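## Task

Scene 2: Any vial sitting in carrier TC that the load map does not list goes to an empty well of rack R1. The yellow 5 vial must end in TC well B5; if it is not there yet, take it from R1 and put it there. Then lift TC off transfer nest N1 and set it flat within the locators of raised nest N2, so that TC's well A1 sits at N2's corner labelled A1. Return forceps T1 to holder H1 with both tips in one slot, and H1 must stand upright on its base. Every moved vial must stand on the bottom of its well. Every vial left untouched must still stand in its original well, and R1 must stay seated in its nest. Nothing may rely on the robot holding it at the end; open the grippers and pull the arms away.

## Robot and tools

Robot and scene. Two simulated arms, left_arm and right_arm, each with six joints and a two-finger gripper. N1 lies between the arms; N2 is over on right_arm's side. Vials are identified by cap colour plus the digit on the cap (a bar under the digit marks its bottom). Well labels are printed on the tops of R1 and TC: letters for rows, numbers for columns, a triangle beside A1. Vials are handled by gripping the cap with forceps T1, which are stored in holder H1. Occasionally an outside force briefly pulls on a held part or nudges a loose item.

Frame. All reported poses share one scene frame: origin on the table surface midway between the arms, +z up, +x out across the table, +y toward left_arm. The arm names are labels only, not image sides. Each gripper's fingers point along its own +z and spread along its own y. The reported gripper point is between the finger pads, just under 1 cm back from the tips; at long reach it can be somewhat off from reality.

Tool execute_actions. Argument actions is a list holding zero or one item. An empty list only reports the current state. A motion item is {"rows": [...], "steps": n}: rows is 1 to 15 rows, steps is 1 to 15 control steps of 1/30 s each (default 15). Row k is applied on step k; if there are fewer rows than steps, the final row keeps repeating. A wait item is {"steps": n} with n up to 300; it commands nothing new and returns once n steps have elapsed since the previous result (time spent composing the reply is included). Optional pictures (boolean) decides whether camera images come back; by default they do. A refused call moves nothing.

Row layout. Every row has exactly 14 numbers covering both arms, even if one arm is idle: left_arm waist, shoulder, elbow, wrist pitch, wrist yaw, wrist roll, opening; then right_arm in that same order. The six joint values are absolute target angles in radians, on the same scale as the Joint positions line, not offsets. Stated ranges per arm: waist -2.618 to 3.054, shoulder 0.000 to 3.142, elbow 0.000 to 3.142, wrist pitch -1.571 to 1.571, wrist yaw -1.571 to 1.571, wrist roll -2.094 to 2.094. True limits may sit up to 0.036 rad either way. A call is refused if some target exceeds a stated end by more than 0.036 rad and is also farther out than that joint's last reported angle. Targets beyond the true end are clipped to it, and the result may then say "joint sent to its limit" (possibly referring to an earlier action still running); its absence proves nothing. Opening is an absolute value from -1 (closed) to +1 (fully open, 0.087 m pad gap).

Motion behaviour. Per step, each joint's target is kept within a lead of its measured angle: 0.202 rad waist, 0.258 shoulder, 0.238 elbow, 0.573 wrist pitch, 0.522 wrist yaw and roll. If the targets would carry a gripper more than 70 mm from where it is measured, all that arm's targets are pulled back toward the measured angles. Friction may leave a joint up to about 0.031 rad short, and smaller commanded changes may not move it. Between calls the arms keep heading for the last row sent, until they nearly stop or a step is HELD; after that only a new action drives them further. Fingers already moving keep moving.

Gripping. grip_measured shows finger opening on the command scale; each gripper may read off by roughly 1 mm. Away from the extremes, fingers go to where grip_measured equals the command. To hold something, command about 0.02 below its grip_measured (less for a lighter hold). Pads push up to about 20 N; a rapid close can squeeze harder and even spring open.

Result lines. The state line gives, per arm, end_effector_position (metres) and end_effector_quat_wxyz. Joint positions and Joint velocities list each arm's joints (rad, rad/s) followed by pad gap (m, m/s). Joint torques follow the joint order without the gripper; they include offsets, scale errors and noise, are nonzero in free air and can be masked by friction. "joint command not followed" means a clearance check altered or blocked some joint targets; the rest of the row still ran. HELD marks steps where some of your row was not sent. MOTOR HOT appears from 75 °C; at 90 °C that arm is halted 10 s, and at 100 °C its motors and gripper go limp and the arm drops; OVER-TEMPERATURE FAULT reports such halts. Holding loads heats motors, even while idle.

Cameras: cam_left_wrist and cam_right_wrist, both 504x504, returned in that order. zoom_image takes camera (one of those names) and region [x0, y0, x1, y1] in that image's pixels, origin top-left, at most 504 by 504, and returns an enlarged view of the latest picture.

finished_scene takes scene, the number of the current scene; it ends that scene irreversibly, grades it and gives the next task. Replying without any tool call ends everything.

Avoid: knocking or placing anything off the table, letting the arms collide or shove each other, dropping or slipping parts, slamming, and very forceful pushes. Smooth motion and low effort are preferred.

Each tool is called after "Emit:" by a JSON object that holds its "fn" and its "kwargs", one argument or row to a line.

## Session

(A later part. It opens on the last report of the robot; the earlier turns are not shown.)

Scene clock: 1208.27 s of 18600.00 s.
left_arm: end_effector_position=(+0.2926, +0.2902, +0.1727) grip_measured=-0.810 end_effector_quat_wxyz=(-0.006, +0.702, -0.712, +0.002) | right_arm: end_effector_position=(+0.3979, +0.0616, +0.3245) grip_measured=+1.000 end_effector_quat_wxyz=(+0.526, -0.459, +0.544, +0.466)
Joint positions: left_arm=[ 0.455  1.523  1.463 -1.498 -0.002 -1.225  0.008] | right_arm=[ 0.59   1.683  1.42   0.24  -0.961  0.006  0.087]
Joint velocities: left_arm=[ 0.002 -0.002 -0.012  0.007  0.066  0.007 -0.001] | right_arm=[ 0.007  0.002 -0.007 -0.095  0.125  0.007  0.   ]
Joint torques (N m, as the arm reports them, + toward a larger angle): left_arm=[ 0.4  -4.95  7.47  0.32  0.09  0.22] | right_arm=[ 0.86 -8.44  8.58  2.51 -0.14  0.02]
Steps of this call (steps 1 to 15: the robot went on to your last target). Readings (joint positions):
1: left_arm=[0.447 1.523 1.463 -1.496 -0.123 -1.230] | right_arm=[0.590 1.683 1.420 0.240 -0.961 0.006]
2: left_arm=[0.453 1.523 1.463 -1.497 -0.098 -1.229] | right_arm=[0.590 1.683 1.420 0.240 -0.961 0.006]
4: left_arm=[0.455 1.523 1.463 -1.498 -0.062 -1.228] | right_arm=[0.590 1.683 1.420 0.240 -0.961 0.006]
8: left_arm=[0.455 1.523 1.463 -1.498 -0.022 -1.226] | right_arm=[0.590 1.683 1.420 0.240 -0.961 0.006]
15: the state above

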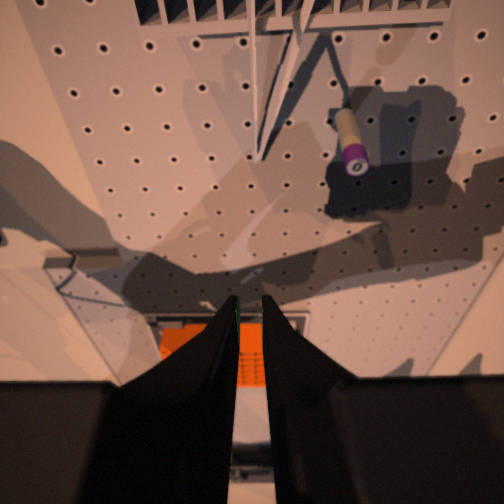

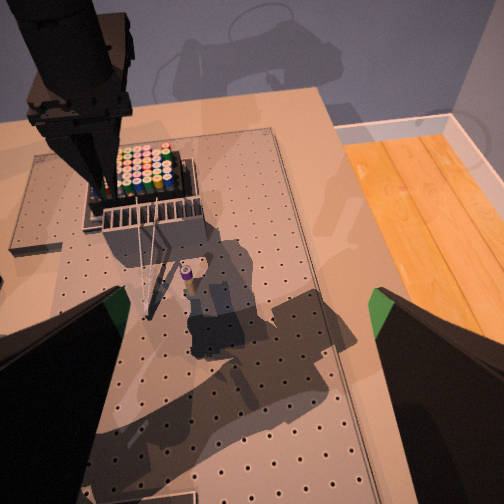

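Emit:
{"fn": "execute_actions", "kwargs": {
  "actions": [
    {"steps":15}
  ]
}}

Emit:
{"fn": "zoom_image", "kwargs": {
  "camera": "cam_right_wrist",
  "region": [70, 160, 250, 340]
}}

Scene clock: 1216.97 s of 18600.00 s.
left_arm: end_effector_position=(+0.2928, +0.2893, +0.1729) grip_measured=-0.810 end_effector_quat_wxyz=(-0.005, +0.702, -0.712, +0.004) | right_arm: end_effector_position=(+0.3979, +0.0616, +0.3245) grip_measured=+1.000 end_effector_quat_wxyz=(+0.526, -0.459, +0.544, +0.466)
Joint positions: left_arm=[ 0.455  1.523  1.463 -1.499  0.003 -1.225  0.008] | right_arm=[ 0.59   1.683  1.42   0.24  -0.961  0.006  0.087]
Joint velocities: left_arm=[-0.012 -0.027 -0.002 -0.007  0.066 -0.007 -0.   ] | right_arm=[-0.002 -0.002 -0.002 -0.007 -0.007  0.007  0.   ]
Joint torques (N m, as the arm reports them, + toward a larger angle): left_arm=[ 0.4  -4.94  7.48  0.32  0.09  0.21] | right_arm=[ 0.86 -8.44  8.58  2.51 -0.14  0.02]
Steps of this call (steps 1 to 15: the robot went on to your last target; steps 16 to 90: nothing new was sent; then 5.70 s passed at rest). Readings (joint positions):
1: left_arm=[0.455 1.523 1.463 -1.498 -0.001 -1.225] | right_arm=[0.590 1.683 1.420 0.240 -0.961 0.006]
2: left_arm=[0.455 1.523 1.463 -1.498 0.000 -1.225] | right_arm=[0.590 1.683 1.420 0.240 -0.961 0.006]
4: left_arm=[0.455 1.523 1.463 -1.499 0.001 -1.225] | right_arm=[0.590 1.683 1.420 0.240 -0.961 0.006]
8: left_arm=[0.455 1.523 1.463 -1.499 0.002 -1.225] | right_arm=[0.590 1.683 1.420 0.240 -0.961 0.006]
90: the state above
All arms were judged still, so your last target was given up. Only a new action makes them travel on or press farther. Fingers that are still opening or closing keep moving.

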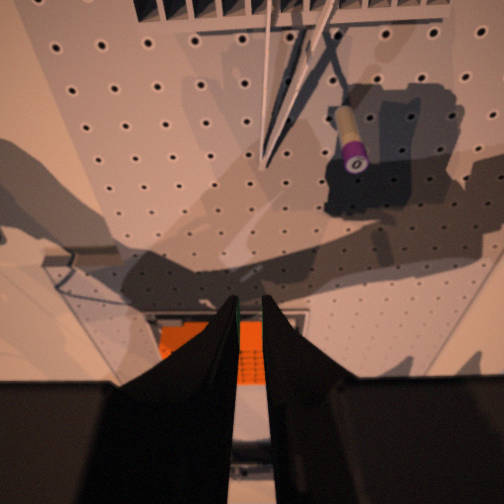

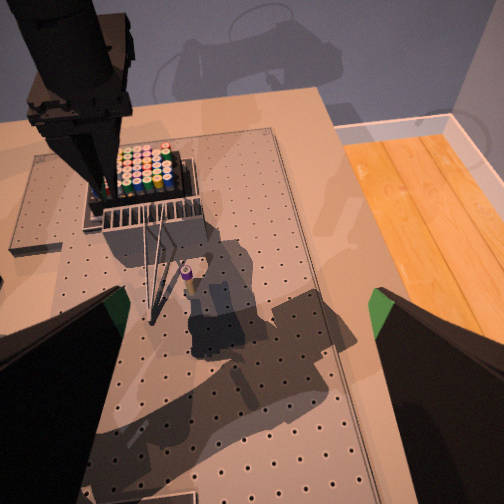

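Region (70, 160, 250, 340) of cam_right_wrist's 504x504 image, scaled by 2.800, with more detail than that image has.

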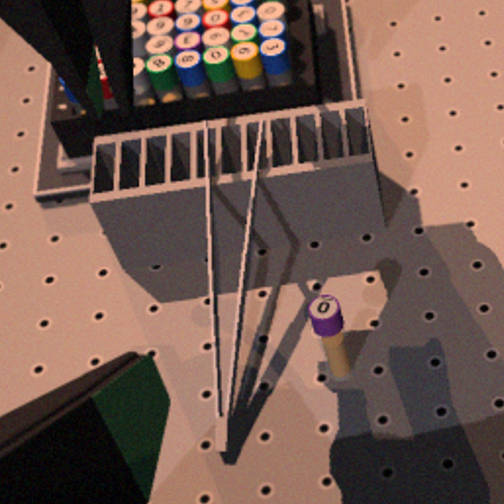

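Emit:
{"fn": "execute_actions", "kwargs": {
  "actions": [
    {"rows":[[0.44,1.52,1.46,-1.50,0.0,-1.17,-0.78,0.60,1.67,1.44,0.27,-0.97,0,1],[0.42,1.52,1.45,-1.49,0.0,-1.09,-0.74,0.60,1.67,1.44,0.27,-0.97,0,1],[0.40,1.52,1.435,-1.475,0.0,-1.0,-0.70,0.60,1.67,1.44,0.27,-0.97,0,1],[0.38,1.52,1.42,-1.46,0.0,-0.9,-0.66,0.60,1.67,1.44,0.27,-0.97,0,1],[0.36,1.52,1.405,-1.445,0.0,-0.8,-0.62,0.60,1.67,1.44,0.27,-0.97,0,1],[0.34,1.52,1.39,-1.43,0.0,-0.7,-0.58,0.60,1.67,1.44,0.27,-0.97,0,1],[0.32,1.52,1.375,-1.415,0.0,-0.6,-0.54,0.60,1.67,1.44,0.27,-0.97,0,1],[0.30,1.52,1.36,-1.40,0.0,-0.5,-0.5,0.60,1.67,1.44,0.27,-0.97,0,1],[0.28,1.52,1.345,-1.385,0.0,-0.4,-0.46,0.60,1.67,1.44,0.27,-0.97,0,1],[0.26,1.52,1.33,-1.37,0.0,-0.3,-0.43,0.60,1.67,1.44,0.27,-0.97,0,1],[0.24,1.52,1.315,-1.355,0.0,-0.2,-0.4,0.60,1.67,1.44,0.27,-0.97,0,1],[0.22,1.52,1.30,-1.34,0.0,-0.1,-0.4,0.60,1.67,1.44,0.27,-0.97,0,1],[0.20,1.52,1.285,-1.325,0.0,0.0,-0.4,0.60,1.67,1.44,0.27,-0.97,0,1],[0.18,1.52,1.27,-1.31,0.0,0.1,-0.4,0.60,1.67,1.44,0.27,-0.97,0,1],[0.16,1.52,1.255,-1.295,0.0,0.2,-0.4,0.60,1.67,1.44,0.27,-0.97,0,1]],"steps":15}
  ],
  "pictures": false
}}

Emit:
{"fn": "execute_actions", "kwargs": {
  "actions": [
    {"rows":[[0.14,1.52,1.24,-1.28,0.0,0.3,-0.4,0.60,1.67,1.44,0.27,-0.97,0,1],[0.12,1.52,1.225,-1.265,0.0,0.4,-0.4,0.60,1.67,1.44,0.27,-0.97,0,1],[0.10,1.52,1.21,-1.25,0.0,0.5,-0.4,0.60,1.67,1.44,0.27,-0.97,0,1],[0.08,1.52,1.195,-1.235,0.0,0.6,-0.4,0.60,1.67,1.44,0.27,-0.97,0,1],[0.06,1.52,1.18,-1.22,0.0,0.7,-0.4,0.60,1.67,1.44,0.27,-0.97,0,1],[0.04,1.52,1.17,-1.21,0.0,0.8,-0.4,0.60,1.67,1.44,0.27,-0.97,0,1],[0.02,1.52,1.16,-1.20,0.0,0.9,-0.4,0.60,1.67,1.44,0.27,-0.97,0,1],[0.0,1.52,1.15,-1.19,0.0,1.0,-0.4,0.60,1.67,1.44,0.27,-0.97,0,1],[-0.015,1.52,1.14,-1.18,0.0,1.1,-0.4,0.60,1.67,1.44,0.27,-0.97,0,1],[-0.03,1.52,1.13,-1.17,0.0,1.2,-0.4,0.60,1.67,1.44,0.27,-0.97,0,1],[-0.04,1.52,1.12,-1.16,0.0,1.3,-0.4,0.60,1.67,1.44,0.27,-0.97,0,1],[-0.05,1.52,1.12,-1.16,0.0,1.38,-0.4,0.60,1.67,1.44,0.27,-0.97,0,1],[-0.05,1.52,1.12,-1.16,0.0,1.44,-0.4,0.60,1.67,1.44,0.27,-0.97,0,1],[-0.05,1.52,1.12,-1.16,0.0,1.48,-0.4,0.60,1.67,1.44,0.27,-0.97,0,1],[-0.05,1.52,1.12,-1.16,0.0,1.505,-0.4,0.60,1.67,1.44,0.27,-0.97,0,1]],"steps":15}
  ],
  "pictures": false
}}

Emit:
{"fn": "execute_actions", "kwargs": {
  "actions": [
    {"rows":[[-0.05,1.525,1.12,-1.16,0.0,1.505,-0.4,0.60,1.67,1.44,0.27,-0.97,0,1],[-0.05,1.53,1.11,-1.15,0.0,1.505,-0.4,0.60,1.67,1.44,0.27,-0.97,0,1],[-0.05,1.533,1.10,-1.135,0.0,1.505,-0.4,0.60,1.67,1.44,0.27,-0.97,0,1],[-0.05,1.536,1.085,-1.12,0.0,1.505,-0.4,0.60,1.67,1.44,0.27,-0.97,0,1],[-0.05,1.539,1.07,-1.105,0.0,1.505,-0.4,0.60,1.67,1.44,0.27,-0.97,0,1],[-0.05,1.542,1.055,-1.09,0.0,1.505,-0.4,0.60,1.67,1.44,0.27,-0.97,0,1],[-0.05,1.545,1.04,-1.075,0.0,1.505,-0.4,0.60,1.67,1.44,0.27,-0.97,0,1],[-0.05,1.548,1.025,-1.06,0.0,1.505,-0.4,0.60,1.67,1.44,0.27,-0.97,0,1],[-0.05,1.55,1.01,-1.05,0.0,1.505,-0.4,0.60,1.67,1.44,0.27,-0.97,0,1],[-0.05,1.55,1.0,-1.045,0.0,1.505,-0.4,0.60,1.67,1.44,0.27,-0.97,0,1]],"steps":15}
  ],
  "pictures": false
}}

Emit:
{"fn": "execute_actions", "kwargs": {
  "actions": [
    {"steps":10}
  ]
}}

Scene clock: 1307.20 s of 18600.00 s.
left_arm: end_effector_position=(+0.2637, +0.2552, +0.1334) grip_measured=-0.400 end_effector_quat_wxyz=(-0.008, -0.139, +0.990, -0.000) | right_arm: end_effector_position=(+0.3980, +0.0616, +0.3245) grip_measured=+1.000 end_effector_quat_wxyz=(+0.526, -0.459, +0.544, +0.466)
Joint positions: left_arm=[ 0.2    1.523  1.302 -1.366  0.002 -0.203  0.026] | right_arm=[ 0.59   1.683  1.42   0.24  -0.961  0.006  0.087]
Joint velocities: left_arm=[-0.564  0.002 -0.418  0.359  0.007  2.718 -0.001] | right_arm=[-0.002 -0.007  0.002  0.037  0.022 -0.051  0.   ]
Joint torques (N m, as the arm reports them, + toward a larger angle): left_arm=[-0.45 -4.55  4.46  0.51  0.08  0.17] | right_arm=[ 0.86 -8.43  8.58  2.51 -0.14  0.02]
Steps of this call (steps 1 to 90: nothing new was sent; then 86.73 s passed at rest; steps 91 to 105: all 15 steps of this action). Readings (joint positions):
91: left_arm=[0.454 1.523 1.463 -1.499 0.003 -1.217] | right_arm=[0.590 1.683 1.420 0.240 -0.961 0.006]
92: left_arm=[0.451 1.523 1.463 -1.499 0.003 -1.196] | right_arm=[0.590 1.683 1.420 0.240 -0.961 0.006]
94: left_arm=[0.426 1.523 1.460 -1.494 0.002 -1.114] | right_arm=[0.590 1.683 1.420 0.240 -0.961 0.006]
98: left_arm=[0.342 1.523 1.411 -1.455 0.002 -0.836] | right_arm=[0.590 1.683 1.420 0.240 -0.961 0.006]
105: the state above

Scene clock: 1307.70 s of 18600.00 s.
left_arm: end_effector_position=(+0.2932, +0.2453, +0.0924) grip_measured=-0.400 end_effector_quat_wxyz=(-0.002, +0.639, +0.769, -0.002) | right_arm: end_effector_position=(+0.3980, +0.0616, +0.3245) grip_measured=+1.000 end_effector_quat_wxyz=(+0.526, -0.459, +0.544, +0.466)
Joint positions: left_arm=[-0.045  1.523  1.142 -1.196  0.001  1.219  0.026] | right_arm=[ 0.59   1.683  1.42   0.24  -0.961  0.006  0.087]
Joint velocities: left_arm=[-0.027 -0.002 -0.007  0.095 -0.037  1.883  0.   ] | right_arm=[ 0.007  0.012  0.002 -0.037  0.037 -0.007  0.   ]
Joint torques (N m, as the arm reports them, + toward a larger angle): left_arm=[-0.19 -4.35  4.51  0.53  0.11  0.2 ] | right_arm=[ 0.86 -8.44  8.58  2.51 -0.14  0.02]
Steps of this call (steps 1 to 15: all 15 steps of this action). Readings (joint positions):
1: left_arm=[0.180 1.523 1.288 -1.351 0.002 -0.106] | right_arm=[0.590 1.683 1.420 0.240 -0.961 0.006]
2: left_arm=[0.161 1.523 1.273 -1.337 0.002 -0.009] | right_arm=[0.590 1.683 1.420 0.240 -0.961 0.006]
4: left_arm=[0.121 1.523 1.243 -1.307 0.001 0.187] | right_arm=[0.590 1.683 1.420 0.240 -0.961 0.006]
8: left_arm=[0.040 1.523 1.190 -1.254 0.001 0.583] | right_arm=[0.590 1.683 1.420 0.240 -0.961 0.006]
15: the state above

Scene clock: 1308.20 s of 18600.00 s.
left_arm: end_effector_position=(+0.2964, +0.2472, +0.0582) grip_measured=-0.400 end_effector_quat_wxyz=(-0.010, +0.738, +0.675, -0.009) | right_arm: end_effector_position=(+0.3980, +0.0616, +0.3245) grip_measured=+1.000 end_effector_quat_wxyz=(+0.526, -0.459, +0.544, +0.466)
Joint positions: left_arm=[-0.045  1.54   1.019 -1.077  0.001  1.491  0.026] | right_arm=[ 0.59   1.683  1.42   0.24  -0.961  0.006  0.087]
Joint velocities: left_arm=[-0.027 -0.002 -0.017  0.139  0.037  0.095  0.001] | right_arm=[-0.012  0.022  0.007  0.007 -0.051  0.037  0.   ]
Joint torques (N m, as the arm reports them, + toward a larger angle): left_arm=[-0.39 -3.6   4.45  0.46  0.15  0.24] | right_arm=[ 0.86 -8.44  8.58  2.51 -0.14  0.02]
Steps of this call (steps 1 to 15: all 15 steps of this action). Readings (joint positions):
1: left_arm=[-0.045 1.523 1.142 -1.192 0.001 1.276] | right_arm=[0.590 1.683 1.420 0.240 -0.961 0.006]
2: left_arm=[-0.045 1.523 1.142 -1.187 0.001 1.321] | right_arm=[0.590 1.683 1.420 0.240 -0.961 0.006]
4: left_arm=[-0.045 1.523 1.133 -1.169 0.001 1.386] | right_arm=[0.590 1.683 1.420 0.240 -0.961 0.006]
8: left_arm=[-0.045 1.523 1.076 -1.121 0.001 1.453] | right_arm=[0.590 1.683 1.420 0.240 -0.961 0.006]
15: the state above

Scene clock: 1308.53 s of 18600.00 s.
left_arm: end_effector_position=(+0.3011, +0.2464, +0.0581) grip_measured=-0.400 end_effector_quat_wxyz=(-0.003, +0.740, +0.672, -0.003) | right_arm: end_effector_position=(+0.3980, +0.0616, +0.3245) grip_measured=+1.000 end_effector_quat_wxyz=(+0.526, -0.459, +0.544, +0.466)
Joint positions: left_arm=[-0.045  1.54   1.019 -1.059  0.001  1.499  0.026] | right_arm=[ 0.59   1.683  1.42   0.24  -0.961  0.006  0.087]
Joint velocities: left_arm=[-0.002  0.017  0.012  0.037  0.037 -0.007  0.   ] | right_arm=[-0.012 -0.002 -0.002  0.051 -0.007  0.022  0.   ]
Joint torques (N m, as the arm reports them, + toward a larger angle): left_arm=[-0.39 -3.57  4.5   0.45  0.14  0.2 ] | right_arm=[ 0.87 -8.43  8.58  2.51 -0.14  0.02]
Steps of this call (steps 1 to 10: the robot went on to your last target). Readings (joint positions):
1: left_arm=[-0.045 1.540 1.019 -1.073 0.001 1.492] | right_arm=[0.590 1.683 1.420 0.240 -0.961 0.006]
2: left_arm=[-0.045 1.540 1.019 -1.069 0.001 1.494] | right_arm=[0.590 1.683 1.420 0.240 -0.961 0.006]
4: left_arm=[-0.045 1.540 1.019 -1.065 0.001 1.496] | right_arm=[0.590 1.683 1.420 0.240 -0.961 0.006]
8: left_arm=[-0.045 1.540 1.019 -1.061 0.001 1.498] | right_arm=[0.590 1.683 1.420 0.240 -0.961 0.006]
10: the state above

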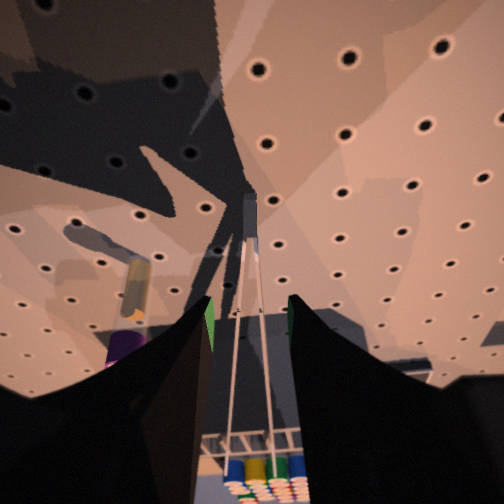

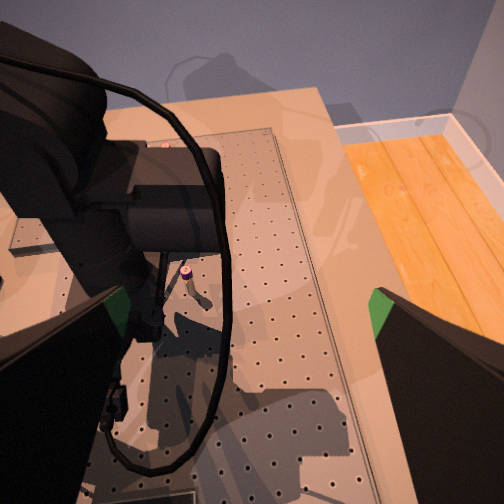

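Emit:
{"fn": "execute_actions", "kwargs": {
  "actions": [
    {"rows":[[-0.05,1.555,0.99,-1.03,0.0,1.505,-0.46,0.60,1.67,1.44,0.27,-0.97,0,1],[-0.05,1.56,0.98,-1.015,0.0,1.505,-0.52,0.60,1.67,1.44,0.27,-0.97,0,1],[-0.05,1.565,0.97,-1.0,0.0,1.505,-0.57,0.60,1.67,1.44,0.27,-0.97,0,1],[-0.05,1.57,0.96,-0.985,0.0,1.505,-0.6,0.60,1.67,1.44,0.27,-0.97,0,1],[-0.05,1.575,0.95,-0.97,0.0,1.505,-0.6,0.60,1.67,1.44,0.27,-0.97,0,1],[-0.05,1.58,0.94,-0.955,0.0,1.505,-0.6,0.60,1.67,1.44,0.27,-0.97,0,1],[-0.05,1.585,0.93,-0.94,0.0,1.505,-0.6,0.60,1.67,1.44,0.27,-0.97,0,1],[-0.05,1.59,0.92,-0.928,0.0,1.505,-0.6,0.60,1.67,1.44,0.27,-0.97,0,1],[-0.05,1.594,0.912,-0.918,0.0,1.505,-0.6,0.60,1.67,1.44,0.27,-0.97,0,1],[-0.05,1.596,0.906,-0.91,0.0,1.505,-0.6,0.60,1.67,1.44,0.27,-0.97,0,1],[-0.05,1.596,0.903,-0.905,0.0,1.505,-0.6,0.60,1.67,1.44,0.27,-0.97,0,1]],"steps":15}
  ],
  "pictures": false
}}

Emit:
{"fn": "execute_actions", "kwargs": {
  "actions": [
    {"steps":10}
  ]
}}

Scene clock: 1323.17 s of 18600.00 s.
left_arm: end_effector_position=(+0.2962, +0.2472, +0.0249) grip_measured=-0.600 end_effector_quat_wxyz=(-0.011, +0.741, +0.672, -0.009) | right_arm: end_effector_position=(+0.3980, +0.0616, +0.3245) grip_measured=+1.000 end_effector_quat_wxyz=(+0.526, -0.459, +0.544, +0.466)
Joint positions: left_arm=[-0.045  1.585  0.924 -0.937  0.001  1.5    0.018] | right_arm=[ 0.59   1.683  1.42   0.24  -0.961  0.006  0.087]
Joint velocities: left_arm=[-0.002 -0.012 -0.022  0.168 -0.095 -0.037  0.   ] | right_arm=[ 0.002  0.012 -0.002  0.051 -0.066 -0.007  0.   ]
Joint torques (N m, as the arm reports them, + toward a larger angle): left_arm=[-0.39 -3.77  4.11  0.41  0.14  0.22] | right_arm=[ 0.86 -8.44  8.57  2.51 -0.14  0.03]
Steps of this call (steps 1 to 30: the robot went on to your last target; steps 31 to 90: nothing new was sent; then 11.13 s passed at rest; steps 91 to 105: all 15 steps of this action). Readings (joint positions):
91: left_arm=[-0.045 1.540 1.019 -1.057 0.001 1.500] | right_arm=[0.590 1.683 1.420 0.240 -0.961 0.006]
92: left_arm=[-0.045 1.540 1.017 -1.051 0.001 1.500] | right_arm=[0.590 1.683 1.420 0.240 -0.961 0.006]
94: left_arm=[-0.045 1.541 1.004 -1.033 0.001 1.500] | right_arm=[0.590 1.683 1.420 0.240 -0.961 0.006]
98: left_arm=[-0.045 1.563 0.963 -0.988 0.001 1.500] | right_arm=[0.590 1.683 1.420 0.240 -0.961 0.006]
105: the state above

Scene clock: 1323.50 s of 18600.00 s.
left_arm: end_effector_position=(+0.3006, +0.2465, +0.0248) grip_measured=-0.600 end_effector_quat_wxyz=(-0.004, +0.741, +0.672, -0.004) | right_arm: end_effector_position=(+0.3980, +0.0616, +0.3245) grip_measured=+1.000 end_effector_quat_wxyz=(+0.526, -0.459, +0.544, +0.466)
Joint positions: left_arm=[-0.045  1.585  0.924 -0.919  0.001  1.5    0.018] | right_arm=[ 0.59   1.683  1.42   0.24  -0.961  0.006  0.087]
Joint velocities: left_arm=[-0.002 -0.007  0.012  0.037  0.007 -0.066  0.001] | right_arm=[-0.012 -0.002  0.007 -0.037  0.007 -0.051  0.   ]
Joint torques (N m, as the arm reports them, + toward a larger angle): left_arm=[-0.4  -3.72  4.15  0.46  0.14  0.22] | right_arm=[ 0.87 -8.43  8.58  2.51 -0.14  0.02]
Steps of this call (steps 1 to 10: the robot went on to your last target). Readings (joint positions):
1: left_arm=[-0.045 1.585 0.924 -0.933 0.001 1.500] | right_arm=[0.590 1.683 1.420 0.240 -0.961 0.006]
2: left_arm=[-0.045 1.585 0.924 -0.930 0.001 1.500] | right_arm=[0.590 1.683 1.420 0.240 -0.961 0.006]
4: left_arm=[-0.045 1.585 0.924 -0.925 0.001 1.500] | right_arm=[0.590 1.683 1.420 0.240 -0.961 0.006]
8: left_arm=[-0.045 1.585 0.924 -0.921 0.001 1.500] | right_arm=[0.590 1.683 1.420 0.240 -0.961 0.006]
10: the state above

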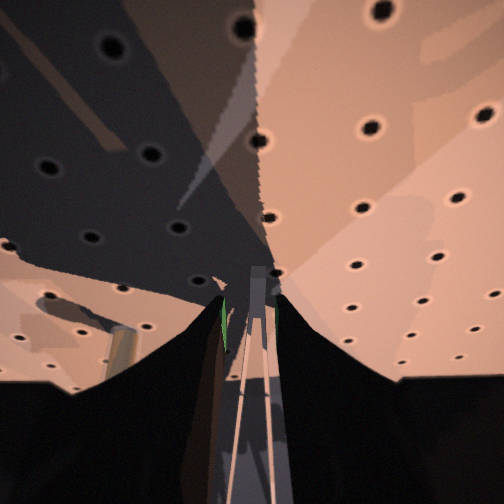

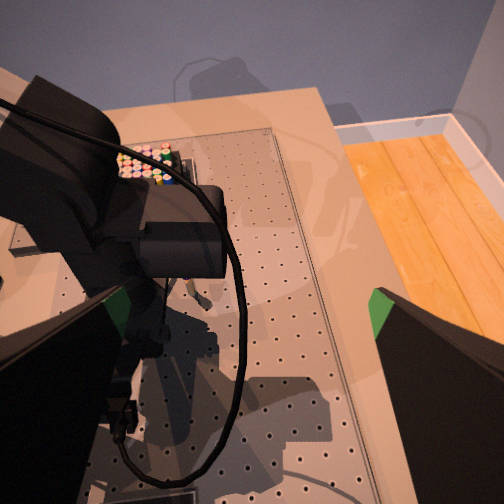

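Close slowly to find width.

Emit:
{"fn": "execute_actions", "kwargs": {
  "actions": [
    {"rows":[[-0.05,1.596,0.903,-0.905,0.0,1.505,-0.64,0.60,1.67,1.44,0.27,-0.97,0,1],[-0.05,1.596,0.903,-0.905,0.0,1.505,-0.68,0.60,1.67,1.44,0.27,-0.97,0,1],[-0.05,1.596,0.903,-0.905,0.0,1.505,-0.72,0.60,1.67,1.44,0.27,-0.97,0,1],[-0.05,1.596,0.903,-0.905,0.0,1.505,-0.75,0.60,1.67,1.44,0.27,-0.97,0,1],[-0.05,1.596,0.903,-0.905,0.0,1.505,-0.78,0.60,1.67,1.44,0.27,-0.97,0,1],[-0.05,1.596,0.903,-0.905,0.0,1.505,-0.80,0.60,1.67,1.44,0.27,-0.97,0,1],[-0.05,1.596,0.903,-0.905,0.0,1.505,-0.82,0.60,1.67,1.44,0.27,-0.97,0,1],[-0.05,1.596,0.903,-0.905,0.0,1.505,-0.835,0.60,1.67,1.44,0.27,-0.97,0,1],[-0.05,1.596,0.903,-0.905,0.0,1.505,-0.85,0.60,1.67,1.44,0.27,-0.97,0,1],[-0.05,1.596,0.903,-0.905,0.0,1.505,-0.86,0.60,1.67,1.44,0.27,-0.97,0,1],[-0.05,1.596,0.903,-0.905,0.0,1.505,-0.87,0.60,1.67,1.44,0.27,-0.97,0,1]],"steps":15}
  ]
}}

Scene clock: 1333.90 s of 18600.00 s.
left_arm: end_effector_position=(+0.3010, +0.2464, +0.0248) grip_measured=-0.869 end_effector_quat_wxyz=(-0.003, +0.741, +0.672, -0.003) | right_arm: end_effector_position=(+0.3980, +0.0616, +0.3245) grip_measured=+1.000 end_effector_quat_wxyz=(+0.526, -0.459, +0.544, +0.466)
Joint positions: left_arm=[-0.045  1.585  0.924 -0.918  0.001  1.5    0.006] | right_arm=[ 0.59   1.683  1.42   0.24  -0.961  0.006  0.087]
Joint velocities: left_arm=[-0.002 -0.012  0.027  0.081 -0.022  0.007  0.   ] | right_arm=[-0.007  0.007 -0.022  0.11  -0.007 -0.007  0.   ]
Joint torques (N m, as the arm reports them, + toward a larger angle): left_arm=[-0.4  -3.71  4.13  0.46  0.14  0.22] | right_arm=[ 0.86 -8.43  8.57  2.51 -0.14  0.02]
Steps of this call (steps 1 to 30: the robot went on to your last target; steps 31 to 90: nothing new was sent; then 6.90 s passed at rest; steps 91 to 105: all 15 steps of this action). Readings (joint positions):
91: left_arm=[-0.045 1.585 0.924 -0.918 0.001 1.500] | right_arm=[0.590 1.683 1.420 0.240 -0.961 0.006]
92: left_arm=[-0.045 1.585 0.924 -0.918 0.001 1.500] | right_arm=[0.590 1.683 1.420 0.240 -0.961 0.006]
94: left_arm=[-0.045 1.585 0.924 -0.918 0.001 1.500] | right_arm=[0.590 1.683 1.420 0.240 -0.961 0.006]
98: left_arm=[-0.045 1.585 0.924 -0.918 0.001 1.500] | right_arm=[0.590 1.683 1.420 0.240 -0.961 0.006]
105: the state above

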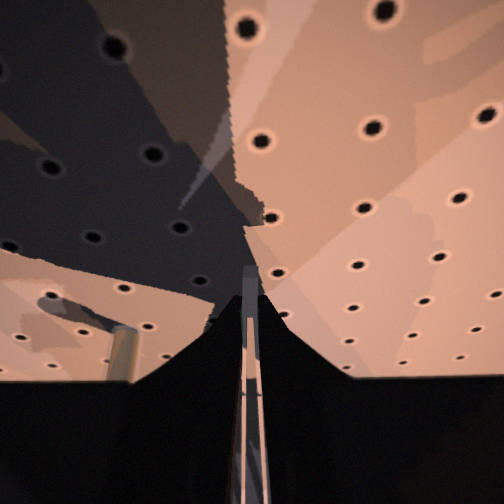

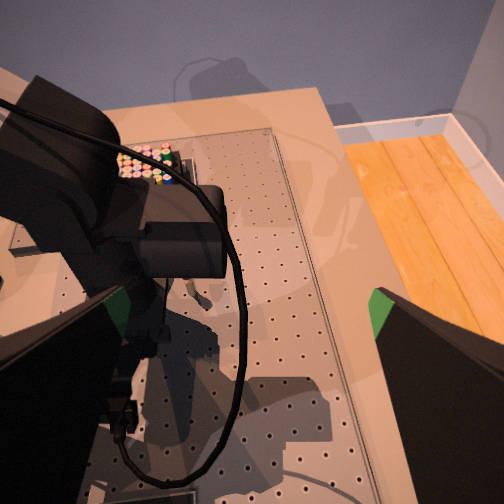

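Emit:
{"fn": "execute_actions", "kwargs": {
  "actions": [
    {"rows":[[-0.05,1.575,0.95,-0.94,0.0,1.505,-0.87,0.60,1.67,1.44,0.27,-0.97,0,1],[-0.05,1.568,0.96,-0.955,0.0,1.505,-0.87,0.60,1.67,1.44,0.27,-0.97,0,1],[-0.05,1.562,0.97,-0.97,0.0,1.505,-0.87,0.60,1.67,1.44,0.27,-0.97,0,1],[-0.05,1.556,0.98,-0.985,0.0,1.505,-0.87,0.60,1.67,1.44,0.27,-0.97,0,1],[-0.05,1.55,0.99,-1.0,0.0,1.505,-0.87,0.60,1.67,1.44,0.27,-0.97,0,1],[-0.05,1.545,1.0,-1.015,0.0,1.505,-0.87,0.60,1.67,1.44,0.27,-0.97,0,1],[-0.05,1.54,1.01,-1.03,0.0,1.505,-0.87,0.60,1.67,1.44,0.27,-0.97,0,1],[-0.05,1.535,1.02,-1.045,0.0,1.505,-0.87,0.60,1.67,1.44,0.27,-0.97,0,1],[-0.05,1.53,1.03,-1.06,0.0,1.505,-0.87,0.60,1.67,1.44,0.27,-0.97,0,1],[-0.05,1.525,1.042,-1.075,0.0,1.505,-0.87,0.60,1.67,1.44,0.27,-0.97,0,1],[-0.05,1.52,1.054,-1.09,0.0,1.505,-0.87,0.60,1.67,1.44,0.27,-0.97,0,1],[-0.05,1.516,1.066,-1.105,0.0,1.505,-0.87,0.60,1.67,1.44,0.27,-0.97,0,1],[-0.05,1.512,1.078,-1.118,0.0,1.505,-0.87,0.60,1.67,1.44,0.27,-0.97,0,1],[-0.05,1.51,1.088,-1.128,0.0,1.505,-0.87,0.60,1.67,1.44,0.27,-0.97,0,1],[-0.05,1.508,1.095,-1.135,0.0,1.505,-0.87,0.60,1.67,1.44,0.27,-0.97,0,1]],"steps":15}
  ],
  "pictures": false
}}

Emit:
{"fn": "execute_actions", "kwargs": {
  "actions": [
    {"steps":12}
  ]
}}

Scene clock: 1352.93 s of 18600.00 s.
left_arm: end_effector_position=(+0.3088, +0.2451, +0.0685) grip_measured=-0.869 end_effector_quat_wxyz=(+0.009, +0.741, +0.672, +0.006) | right_arm: end_effector_position=(+0.3980, +0.0616, +0.3245) grip_measured=+1.000 end_effector_quat_wxyz=(+0.526, -0.459, +0.544, +0.466)
Joint positions: left_arm=[-0.045  1.53   1.053 -1.073  0.001  1.5    0.006] | right_arm=[ 0.59   1.683  1.42   0.24  -0.961  0.006  0.087]
Joint velocities: left_arm=[-0.002 -0.11   0.3   -0.33  -0.022  0.037 -0.   ] | right_arm=[ 0.007  0.012  0.007  0.007 -0.037  0.007  0.   ]
Joint torques (N m, as the arm reports them, + toward a larger angle): left_arm=[-0.4  -5.29  7.43  0.28  0.14  0.21] | right_arm=[ 0.86 -8.43  8.58  2.51 -0.14  0.02]
Steps of this call (steps 1 to 15: the robot went on to your last target; steps 16 to 90: nothing new was sent; then 15.53 s passed at rest; steps 91 to 105: all 15 steps of this action). Readings (joint positions):
91: left_arm=[-0.045 1.585 0.924 -0.919 0.001 1.500] | right_arm=[0.590 1.683 1.420 0.240 -0.961 0.006]
92: left_arm=[-0.045 1.585 0.924 -0.921 0.001 1.500] | right_arm=[0.590 1.683 1.420 0.240 -0.961 0.006]
94: left_arm=[-0.045 1.585 0.932 -0.939 0.001 1.500] | right_arm=[0.590 1.683 1.420 0.240 -0.961 0.006]
98: left_arm=[-0.045 1.568 0.972 -0.984 0.001 1.500] | right_arm=[0.590 1.683 1.420 0.240 -0.961 0.006]
105: the state above

Scene clock: 1353.33 s of 18600.00 s.
left_arm: end_effector_position=(+0.3027, +0.2461, +0.0743) grip_measured=-0.869 end_effector_quat_wxyz=(-0.000, +0.741, +0.672, -0.001) | right_arm: end_effector_position=(+0.3980, +0.0616, +0.3245) grip_measured=+1.000 end_effector_quat_wxyz=(+0.526, -0.459, +0.544, +0.466)
Joint positions: left_arm=[-0.045  1.523  1.07  -1.119  0.001  1.5    0.006] | right_arm=[ 0.59   1.683  1.42   0.24  -0.961  0.006  0.087]
Joint velocities: left_arm=[-0.012 -0.002 -0.002 -0.007 -0.022 -0.007 -0.001] | right_arm=[ 0.012 -0.002  0.012 -0.037 -0.051  0.037  0.   ]
Joint torques (N m, as the arm reports them, + toward a larger angle): left_arm=[-0.4  -5.24  7.62  0.24  0.14  0.21] | right_arm=[ 0.85 -8.43  8.58  2.51 -0.14  0.03]
Steps of this call (steps 1 to 12: the robot went on to your last target). Readings (joint positions):
1: left_arm=[-0.045 1.527 1.062 -1.082 0.001 1.500] | right_arm=[0.590 1.683 1.420 0.240 -0.961 0.006]
2: left_arm=[-0.045 1.525 1.067 -1.088 0.001 1.500] | right_arm=[0.590 1.683 1.420 0.240 -0.961 0.006]
4: left_arm=[-0.045 1.523 1.070 -1.098 0.001 1.500] | right_arm=[0.590 1.683 1.420 0.240 -0.961 0.006]
8: left_arm=[-0.045 1.523 1.070 -1.113 0.001 1.500] | right_arm=[0.590 1.683 1.420 0.240 -0.961 0.006]
12: the state above

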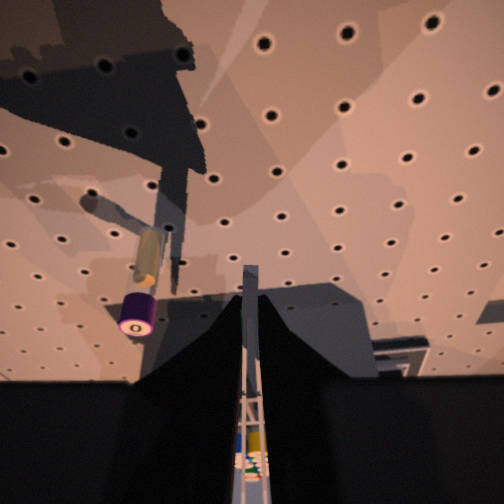

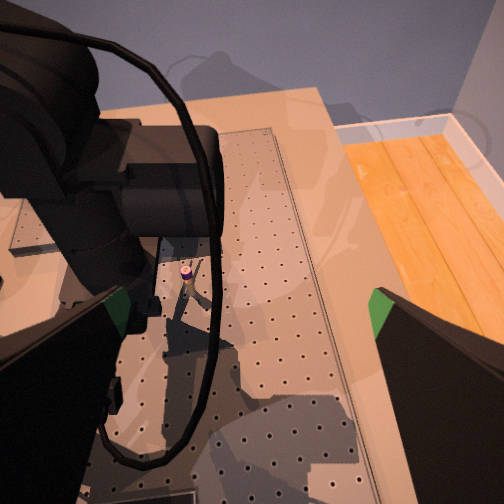

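Emit:
{"fn": "execute_actions", "kwargs": {
  "actions": [
    {"rows":[[-0.06,1.508,1.095,-1.135,0.0,1.48,-0.87,0.58,1.67,1.44,0.27,-0.99,0,1],[-0.075,1.508,1.095,-1.135,0.0,1.45,-0.87,0.56,1.67,1.44,0.27,-1.02,0,1],[-0.095,1.508,1.095,-1.135,0.0,1.42,-0.87,0.54,1.67,1.44,0.27,-1.05,0,1],[-0.115,1.508,1.095,-1.135,0.0,1.38,-0.87,0.52,1.67,1.44,0.27,-1.09,0,1],[-0.135,1.508,1.095,-1.135,0.0,1.34,-0.87,0.50,1.67,1.44,0.27,-1.13,0,1],[-0.155,1.508,1.095,-1.135,0.0,1.30,-0.87,0.48,1.67,1.44,0.27,-1.17,0,1],[-0.175,1.508,1.095,-1.135,0.0,1.26,-0.87,0.46,1.67,1.44,0.27,-1.21,0,1],[-0.195,1.508,1.095,-1.135,0.0,1.22,-0.87,0.44,1.67,1.44,0.27,-1.25,0,1],[-0.215,1.508,1.095,-1.135,0.0,1.18,-0.87,0.42,1.67,1.44,0.27,-1.28,0,1],[-0.235,1.508,1.095,-1.135,0.0,1.14,-0.87,0.40,1.67,1.44,0.27,-1.30,0,1],[-0.255,1.508,1.095,-1.135,0.0,1.11,-0.87,0.40,1.67,1.44,0.27,-1.30,0,1],[-0.275,1.508,1.095,-1.135,0.0,1.08,-0.87,0.40,1.67,1.44,0.27,-1.30,0,1],[-0.29,1.508,1.095,-1.135,0.0,1.06,-0.87,0.40,1.67,1.44,0.27,-1.30,0,1],[-0.30,1.508,1.095,-1.135,0.0,1.05,-0.87,0.40,1.67,1.44,0.27,-1.30,0,1]],"steps":15}
  ],
  "pictures": false
}}

Emit:
{"fn": "execute_actions", "kwargs": {
  "actions": [
    {"rows":[[-0.30,1.508,1.095,-1.135,0.0,1.05,-0.87,0.40,1.67,1.44,0.27,-1.30,0,1],[-0.30,1.508,1.095,-1.135,0.0,1.05,-0.87,0.40,1.67,1.44,0.27,-1.30,0,1],[-0.30,1.508,1.095,-1.135,0.0,1.05,-0.87,0.40,1.67,1.44,0.27,-1.30,0,1],[-0.30,1.508,1.095,-1.135,0.0,1.05,-0.866,0.40,1.67,1.44,0.27,-1.30,0,1],[-0.30,1.508,1.095,-1.135,0.0,1.05,-0.862,0.40,1.67,1.44,0.27,-1.30,0,1],[-0.30,1.508,1.095,-1.135,0.0,1.05,-0.858,0.40,1.67,1.44,0.27,-1.30,0,1],[-0.30,1.508,1.095,-1.135,0.0,1.05,-0.855,0.40,1.67,1.44,0.27,-1.30,0,1]],"steps":15}
  ]
}}

Scene clock: 1376.77 s of 18600.00 s.
left_arm: end_effector_position=(+0.2798, +0.1888, +0.0744) grip_measured=-0.869 end_effector_quat_wxyz=(-0.002, +0.700, +0.714, -0.001) | right_arm: end_effector_position=(+0.4073, -0.0039, +0.3257) grip_measured=+1.000 end_effector_quat_wxyz=(-0.504, +0.482, -0.521, -0.493)
Joint positions: left_arm=[-0.285  1.523  1.07  -1.122 -0.001  1.142  0.006] | right_arm=[ 0.398  1.683  1.42   0.241 -1.248  0.006  0.087]
Joint velocities: left_arm=[-0.295  0.012  0.012 -0.022 -0.037 -0.608 -0.   ] | right_arm=[-0.012  0.017 -0.002 -0.037 -0.3    0.007  0.   ]
Joint torques (N m, as the arm reports them, + toward a larger angle): left_arm=[ 0.44 -5.21  7.64  0.24  0.16  0.11] | right_arm=[ 0.3  -8.35  8.43  2.29 -0.12  0.02]
Steps of this call (steps 1 to 30: the robot went on to your last target; steps 31 to 90: nothing new was sent; then 19.93 s passed at rest; steps 91 to 105: all 15 steps of this action). Readings (joint positions):
91: left_arm=[-0.045 1.523 1.070 -1.122 0.001 1.498] | right_arm=[0.590 1.683 1.420 0.240 -0.963 0.006]
92: left_arm=[-0.049 1.523 1.070 -1.122 0.001 1.490] | right_arm=[0.588 1.683 1.420 0.240 -0.972 0.006]
94: left_arm=[-0.072 1.523 1.070 -1.122 0.000 1.461] | right_arm=[0.572 1.683 1.420 0.240 -1.005 0.006]
98: left_arm=[-0.154 1.523 1.070 -1.122 -0.000 1.355] | right_arm=[0.490 1.683 1.420 0.241 -1.112 0.006]
105: the state above

Scene clock: 1377.27 s of 18600.00 s.
left_arm: end_effector_position=(+0.2757, +0.1861, +0.0745) grip_measured=-0.855 end_effector_quat_wxyz=(-0.002, +0.673, +0.739, -0.000) | right_arm: end_effector_position=(+0.4001, -0.0037, +0.3259) grip_measured=+1.000 end_effector_quat_wxyz=(-0.494, +0.492, -0.510, -0.503)
Joint positions: left_arm=[-0.295  1.523  1.07  -1.122 -0.001  1.058  0.006] | right_arm=[ 0.398  1.683  1.42   0.242 -1.289  0.006  0.087]
Joint velocities: left_arm=[-0.012  0.017 -0.027 -0.037 -0.037 -0.022  0.   ] | right_arm=[-0.007  0.002 -0.012  0.007  0.022  0.022  0.   ]
Joint torques (N m, as the arm reports them, + toward a larger angle): left_arm=[-0.35 -5.2   7.67  0.28  0.15  0.12] | right_arm=[ 0.29 -8.28  8.39  2.26 -0.16  0.03]
Steps of this call (steps 1 to 15: all 15 steps of this action). Readings (joint positions):
1: left_arm=[-0.292 1.523 1.070 -1.122 -0.001 1.125] | right_arm=[0.398 1.683 1.420 0.241 -1.257 0.006]
2: left_arm=[-0.295 1.523 1.070 -1.122 -0.001 1.111] | right_arm=[0.398 1.683 1.420 0.242 -1.264 0.006]
4: left_arm=[-0.295 1.523 1.070 -1.122 -0.001 1.091] | right_arm=[0.398 1.683 1.420 0.242 -1.274 0.006]
8: left_arm=[-0.295 1.523 1.070 -1.122 -0.001 1.070] | right_arm=[0.398 1.683 1.420 0.242 -1.284 0.006]
15: the state above

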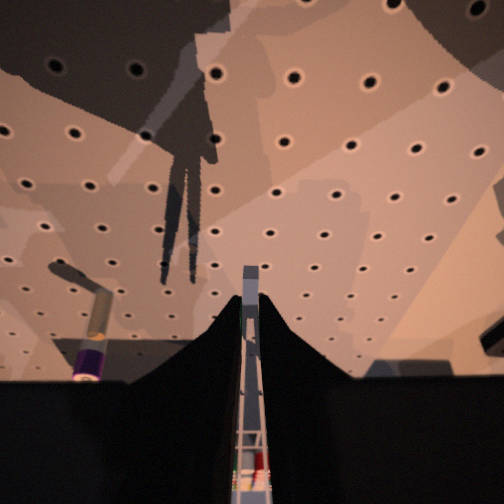

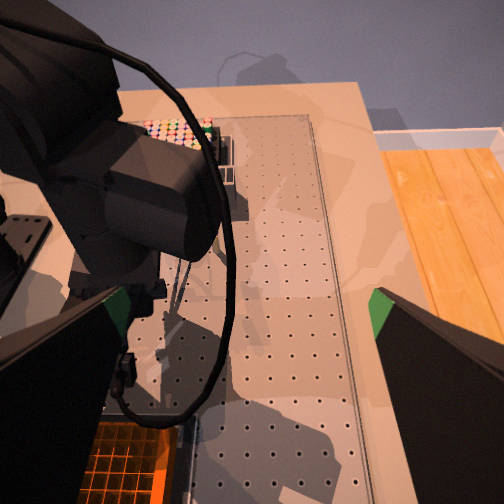

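Emit:
{"fn": "execute_actions", "kwargs": {
  "actions": [
    {"rows":[[-0.30,1.508,1.095,-1.135,0.0,1.05,-0.852,0.40,1.67,1.44,0.27,-1.30,0,1],[-0.30,1.508,1.095,-1.135,0.0,1.05,-0.849,0.40,1.67,1.44,0.27,-1.30,0,1],[-0.30,1.508,1.095,-1.135,0.0,1.05,-0.846,0.40,1.67,1.44,0.27,-1.30,0,1]],"steps":15}
  ]
}}

Scene clock: 1382.00 s of 18600.00 s.
left_arm: end_effector_position=(+0.2754, +0.1862, +0.0745) grip_measured=-0.846 end_effector_quat_wxyz=(-0.003, +0.672, +0.741, -0.001) | right_arm: end_effector_position=(+0.3999, -0.0036, +0.3259) grip_measured=+1.000 end_effector_quat_wxyz=(-0.494, +0.493, -0.510, -0.503)
Joint positions: left_arm=[-0.295  1.523  1.07  -1.123 -0.001  1.055  0.007] | right_arm=[ 0.398  1.683  1.42   0.242 -1.29   0.006  0.087]
Joint velocities: left_arm=[ 0.002  0.022 -0.022 -0.007  0.022 -0.037  0.001] | right_arm=[ 0.007  0.002  0.012  0.007 -0.007  0.037  0.   ]
Joint torques (N m, as the arm reports them, + toward a larger angle): left_arm=[-0.31 -5.22  7.63  0.3   0.16  0.11] | right_arm=[ 0.28 -8.27  8.4   2.26 -0.14  0.02]
Steps of this call (steps 1 to 15: the robot went on to your last target; steps 16 to 90: nothing new was sent; then 1.23 s passed at rest; steps 91 to 105: all 15 steps of this action). Readings (joint positions):
91: left_arm=[-0.295 1.523 1.070 -1.122 -0.001 1.055] | right_arm=[0.398 1.683 1.420 0.242 -1.290 0.006]
92: left_arm=[-0.295 1.523 1.070 -1.122 -0.001 1.055] | right_arm=[0.398 1.683 1.420 0.242 -1.290 0.006]
94: left_arm=[-0.295 1.523 1.070 -1.122 -0.001 1.055] | right_arm=[0.398 1.683 1.420 0.242 -1.290 0.006]
98: left_arm=[-0.295 1.523 1.070 -1.123 -0.001 1.055] | right_arm=[0.398 1.683 1.420 0.242 -1.290 0.006]
105: the state above

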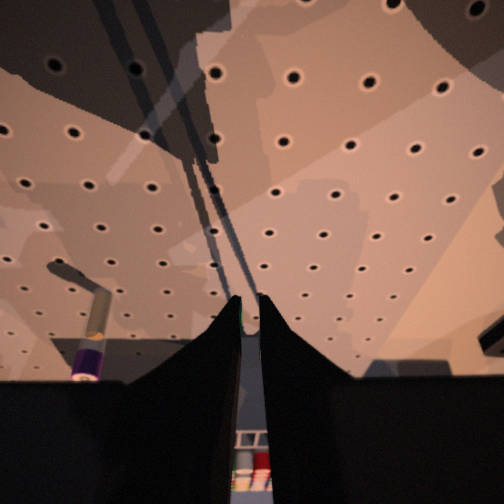

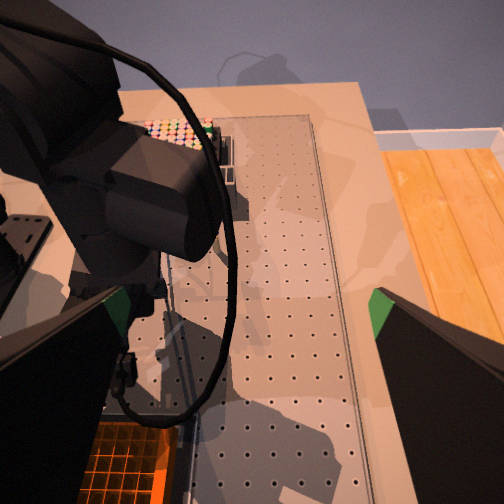

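Emit:
{"fn": "execute_actions", "kwargs": {
  "actions": [
    {"rows":[[-0.29,1.502,1.10,-1.145,0.0,1.06,-0.848,0.40,1.67,1.44,0.27,-1.30,0,1],[-0.285,1.497,1.105,-1.153,0.0,1.066,-0.848,0.40,1.67,1.44,0.27,-1.30,0,1],[-0.28,1.492,1.108,-1.161,0.0,1.072,-0.848,0.40,1.67,1.44,0.27,-1.30,0,1],[-0.274,1.488,1.11,-1.168,0.0,1.078,-0.848,0.40,1.67,1.44,0.27,-1.30,0,1],[-0.268,1.484,1.112,-1.175,0.0,1.085,-0.848,0.40,1.67,1.44,0.27,-1.30,0,1],[-0.262,1.48,1.114,-1.182,0.0,1.092,-0.848,0.40,1.67,1.44,0.27,-1.30,0,1],[-0.256,1.476,1.116,-1.189,0.0,1.099,-0.848,0.40,1.67,1.44,0.27,-1.30,0,1],[-0.25,1.472,1.118,-1.196,0.0,1.106,-0.848,0.40,1.67,1.44,0.27,-1.30,0,1],[-0.244,1.468,1.12,-1.203,0.0,1.113,-0.848,0.40,1.67,1.44,0.27,-1.30,0,1],[-0.238,1.464,1.122,-1.21,0.0,1.12,-0.848,0.40,1.67,1.44,0.27,-1.30,0,1],[-0.231,1.46,1.124,-1.215,0.0,1.126,-0.848,0.40,1.67,1.44,0.27,-1.30,0,1],[-0.224,1.456,1.126,-1.22,0.0,1.132,-0.848,0.40,1.67,1.44,0.27,-1.30,0,1],[-0.218,1.453,1.128,-1.222,0.0,1.138,-0.848,0.40,1.67,1.44,0.27,-1.30,0,1],[-0.212,1.45,1.129,-1.222,0.0,1.138,-0.848,0.40,1.67,1.44,0.27,-1.30,0,1]],"steps":15}
  ],
  "pictures": false
}}

Emit:
{"fn": "execute_actions", "kwargs": {
  "actions": [
    {"steps":8}
  ]
}}

Scene clock: 1414.30 s of 18600.00 s.
left_arm: end_effector_position=(+0.2743, +0.2052, +0.0937) grip_measured=-0.847 end_effector_quat_wxyz=(+0.002, +0.669, +0.743, +0.001) | right_arm: end_effector_position=(+0.3999, -0.0036, +0.3259) grip_measured=+1.000 end_effector_quat_wxyz=(-0.494, +0.493, -0.510, -0.503)
Joint positions: left_arm=[-0.225  1.471  1.1   -1.196 -0.001  1.117  0.007] | right_arm=[ 0.398  1.683  1.42   0.242 -1.29   0.006  0.087]
Joint velocities: left_arm=[ 0.134 -0.081  0.012 -0.168 -0.051  0.095 -0.001] | right_arm=[ 0.007 -0.007  0.002 -0.007  0.022 -0.022  0.   ]
Joint torques (N m, as the arm reports them, + toward a larger angle): left_arm=[ 0.28 -4.9   7.93  0.31  0.15  0.21] | right_arm=[ 0.27 -8.28  8.41  2.26 -0.15  0.02]
Steps of this call (steps 1 to 15: the robot went on to your last target; steps 16 to 90: nothing new was sent; then 28.80 s passed at rest; steps 91 to 105: all 15 steps of this action). Readings (joint positions):
91: left_arm=[-0.295 1.523 1.070 -1.124 -0.001 1.055] | right_arm=[0.398 1.683 1.420 0.242 -1.290 0.006]
92: left_arm=[-0.295 1.523 1.070 -1.126 -0.001 1.056] | right_arm=[0.398 1.683 1.420 0.242 -1.290 0.006]
94: left_arm=[-0.292 1.519 1.070 -1.134 -0.001 1.061] | right_arm=[0.398 1.683 1.420 0.242 -1.290 0.006]
98: left_arm=[-0.270 1.501 1.081 -1.160 -0.001 1.079] | right_arm=[0.398 1.683 1.420 0.242 -1.290 0.006]
105: the state above

Scene clock: 1414.57 s of 18600.00 s.
left_arm: end_effector_position=(+0.2728, +0.2073, +0.0948) grip_measured=-0.847 end_effector_quat_wxyz=(-0.002, +0.672, +0.740, -0.000) | right_arm: end_effector_position=(+0.3999, -0.0036, +0.3259) grip_measured=+1.000 end_effector_quat_wxyz=(-0.494, +0.493, -0.510, -0.503)
Joint positions: left_arm=[-0.22   1.468  1.101 -1.207 -0.001  1.13   0.007] | right_arm=[ 0.398  1.683  1.42   0.242 -1.29   0.006  0.087]
Joint velocities: left_arm=[-0.022 -0.007  0.012 -0.081 -0.051  0.037 -0.001] | right_arm=[-0.002 -0.007 -0.002 -0.022 -0.007 -0.037  0.   ]
Joint torques (N m, as the arm reports them, + toward a larger angle): left_arm=[ 0.66 -5.02  7.89  0.27  0.15  0.21] | right_arm=[ 0.28 -8.28  8.4   2.26 -0.15  0.02]
Steps of this call (steps 1 to 8: the robot went on to your last target). Readings (joint positions):
1: left_arm=[-0.222 1.469 1.101 -1.199 -0.001 1.120] | right_arm=[0.398 1.683 1.420 0.242 -1.290 0.006]
2: left_arm=[-0.220 1.468 1.101 -1.201 -0.001 1.123] | right_arm=[0.398 1.683 1.420 0.242 -1.290 0.006]
4: left_arm=[-0.220 1.468 1.101 -1.204 -0.001 1.126] | right_arm=[0.398 1.683 1.420 0.242 -1.290 0.006]
8: the state above

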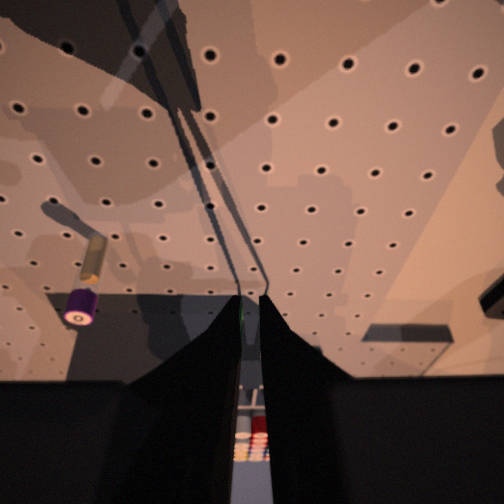

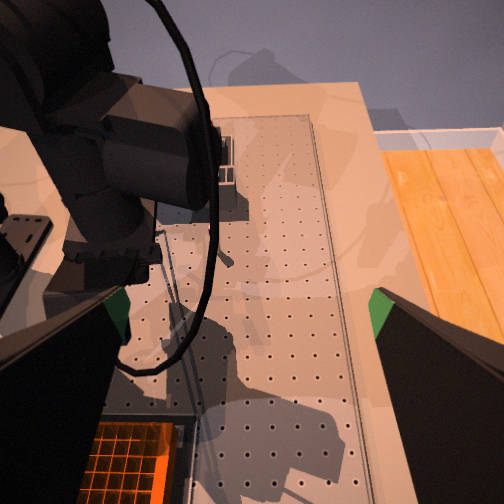

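Emit:
{"fn": "execute_actions", "kwargs": {
  "actions": [
    {"rows":[[-0.205,1.445,1.135,-1.232,0.0,1.147,-0.848,0.40,1.67,1.44,0.27,-1.30,0,1],[-0.198,1.44,1.14,-1.241,0.0,1.156,-0.848,0.40,1.67,1.44,0.27,-1.30,0,1],[-0.19,1.436,1.144,-1.25,0.0,1.165,-0.848,0.40,1.67,1.44,0.27,-1.30,0,1],[-0.182,1.432,1.148,-1.258,0.0,1.174,-0.848,0.40,1.67,1.44,0.27,-1.30,0,1],[-0.174,1.428,1.151,-1.266,0.0,1.183,-0.848,0.40,1.67,1.44,0.27,-1.30,0,1],[-0.165,1.424,1.154,-1.274,0.0,1.193,-0.848,0.40,1.67,1.44,0.27,-1.30,0,1],[-0.156,1.42,1.157,-1.281,0.0,1.203,-0.848,0.40,1.67,1.44,0.27,-1.30,0,1],[-0.147,1.416,1.16,-1.288,0.0,1.213,-0.848,0.40,1.67,1.44,0.27,-1.30,0,1],[-0.137,1.412,1.163,-1.295,0.0,1.223,-0.848,0.40,1.67,1.44,0.27,-1.30,0,1],[-0.127,1.408,1.166,-1.302,0.0,1.233,-0.848,0.40,1.67,1.44,0.27,-1.30,0,1],[-0.117,1.405,1.169,-1.308,0.0,1.243,-0.848,0.40,1.67,1.44,0.27,-1.30,0,1],[-0.107,1.402,1.171,-1.313,0.0,1.252,-0.848,0.40,1.67,1.44,0.27,-1.30,0,1],[-0.097,1.399,1.173,-1.317,0.0,1.26,-0.848,0.40,1.67,1.44,0.27,-1.30,0,1],[-0.09,1.397,1.175,-1.317,0.0,1.264,-0.848,0.40,1.67,1.44,0.27,-1.30,0,1],[-0.085,1.396,1.175,-1.317,0.0,1.264,-0.848,0.40,1.67,1.44,0.27,-1.30,0,1]],"steps":15}
  ],
  "pictures": false
}}

Emit:
{"fn": "execute_actions", "kwargs": {
  "actions": [
    {"steps":8}
  ]
}}

Scene clock: 1436.90 s of 18600.00 s.
left_arm: end_effector_position=(+0.2722, +0.2360, +0.1167) grip_measured=-0.847 end_effector_quat_wxyz=(+0.004, +0.667, +0.745, +0.003) | right_arm: end_effector_position=(+0.3999, -0.0036, +0.3259) grip_measured=+1.000 end_effector_quat_wxyz=(-0.494, +0.493, -0.510, -0.503)
Joint positions: left_arm=[-0.104  1.417  1.145 -1.289 -0.001  1.233  0.007] | right_arm=[ 0.398  1.683  1.42   0.242 -1.29   0.006  0.087]
Joint velocities: left_arm=[ 0.203 -0.071  0.022 -0.139  0.037  0.154 -0.   ] | right_arm=[-0.007 -0.007 -0.007 -0.066 -0.066 -0.022  0.   ]
Joint torques (N m, as the arm reports them, + toward a larger angle): left_arm=[ 0.56 -4.56  7.95  0.29  0.18  0.22] | right_arm=[ 0.27 -8.28  8.4   2.26 -0.15  0.02]
Steps of this call (steps 1 to 30: the robot went on to your last target; steps 31 to 90: nothing new was sent; then 18.83 s passed at rest; steps 91 to 105: all 15 steps of this action). Readings (joint positions):
91: left_arm=[-0.219 1.468 1.101 -1.210 -0.001 1.135] | right_arm=[0.398 1.683 1.420 0.242 -1.290 0.006]
92: left_arm=[-0.217 1.468 1.101 -1.213 -0.001 1.138] | right_arm=[0.398 1.683 1.420 0.242 -1.290 0.006]
94: left_arm=[-0.205 1.465 1.106 -1.224 -0.001 1.147] | right_arm=[0.398 1.683 1.420 0.242 -1.290 0.006]
98: left_arm=[-0.171 1.444 1.125 -1.248 -0.001 1.175] | right_arm=[0.398 1.683 1.420 0.242 -1.290 0.006]
105: the state above

Scene clock: 1437.17 s of 18600.00 s.
left_arm: end_effector_position=(+0.2704, +0.2392, +0.1180) grip_measured=-0.847 end_effector_quat_wxyz=(+0.000, +0.671, +0.741, +0.001) | right_arm: end_effector_position=(+0.3999, -0.0036, +0.3259) grip_measured=+1.000 end_effector_quat_wxyz=(-0.494, +0.493, -0.510, -0.503)
Joint positions: left_arm=[-0.093  1.414  1.147 -1.302 -0.001  1.255  0.007] | right_arm=[ 0.398  1.683  1.42   0.242 -1.29   0.006  0.087]
Joint velocities: left_arm=[ 0.002 -0.007 -0.012 -0.022 -0.007  0.051 -0.   ] | right_arm=[ 0.007 -0.002 -0.012 -0.037 -0.081  0.051  0.   ]
Joint torques (N m, as the arm reports them, + toward a larger angle): left_arm=[ 0.59 -4.56  8.02  0.31  0.15  0.23] | right_arm=[ 0.28 -8.27  8.4   2.25 -0.15  0.02]
Steps of this call (steps 1 to 8: the robot went on to your last target). Readings (joint positions):
1: left_arm=[-0.098 1.416 1.146 -1.293 -0.001 1.238] | right_arm=[0.398 1.683 1.420 0.242 -1.290 0.006]
2: left_arm=[-0.094 1.414 1.146 -1.295 -0.001 1.242] | right_arm=[0.398 1.683 1.420 0.242 -1.290 0.006]
4: left_arm=[-0.093 1.414 1.147 -1.299 -0.001 1.249] | right_arm=[0.398 1.683 1.420 0.242 -1.290 0.006]
8: the state above

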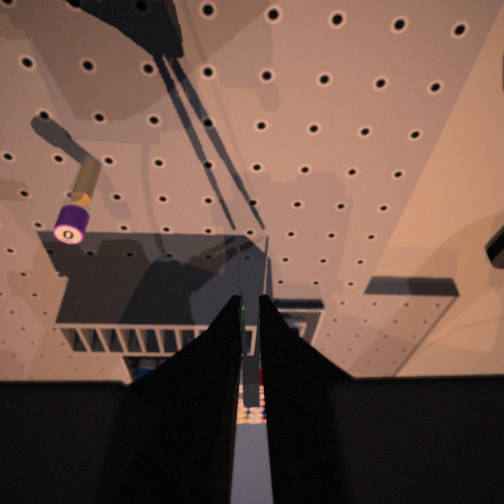

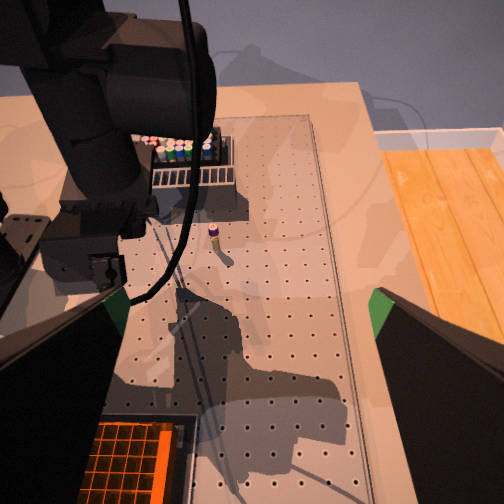

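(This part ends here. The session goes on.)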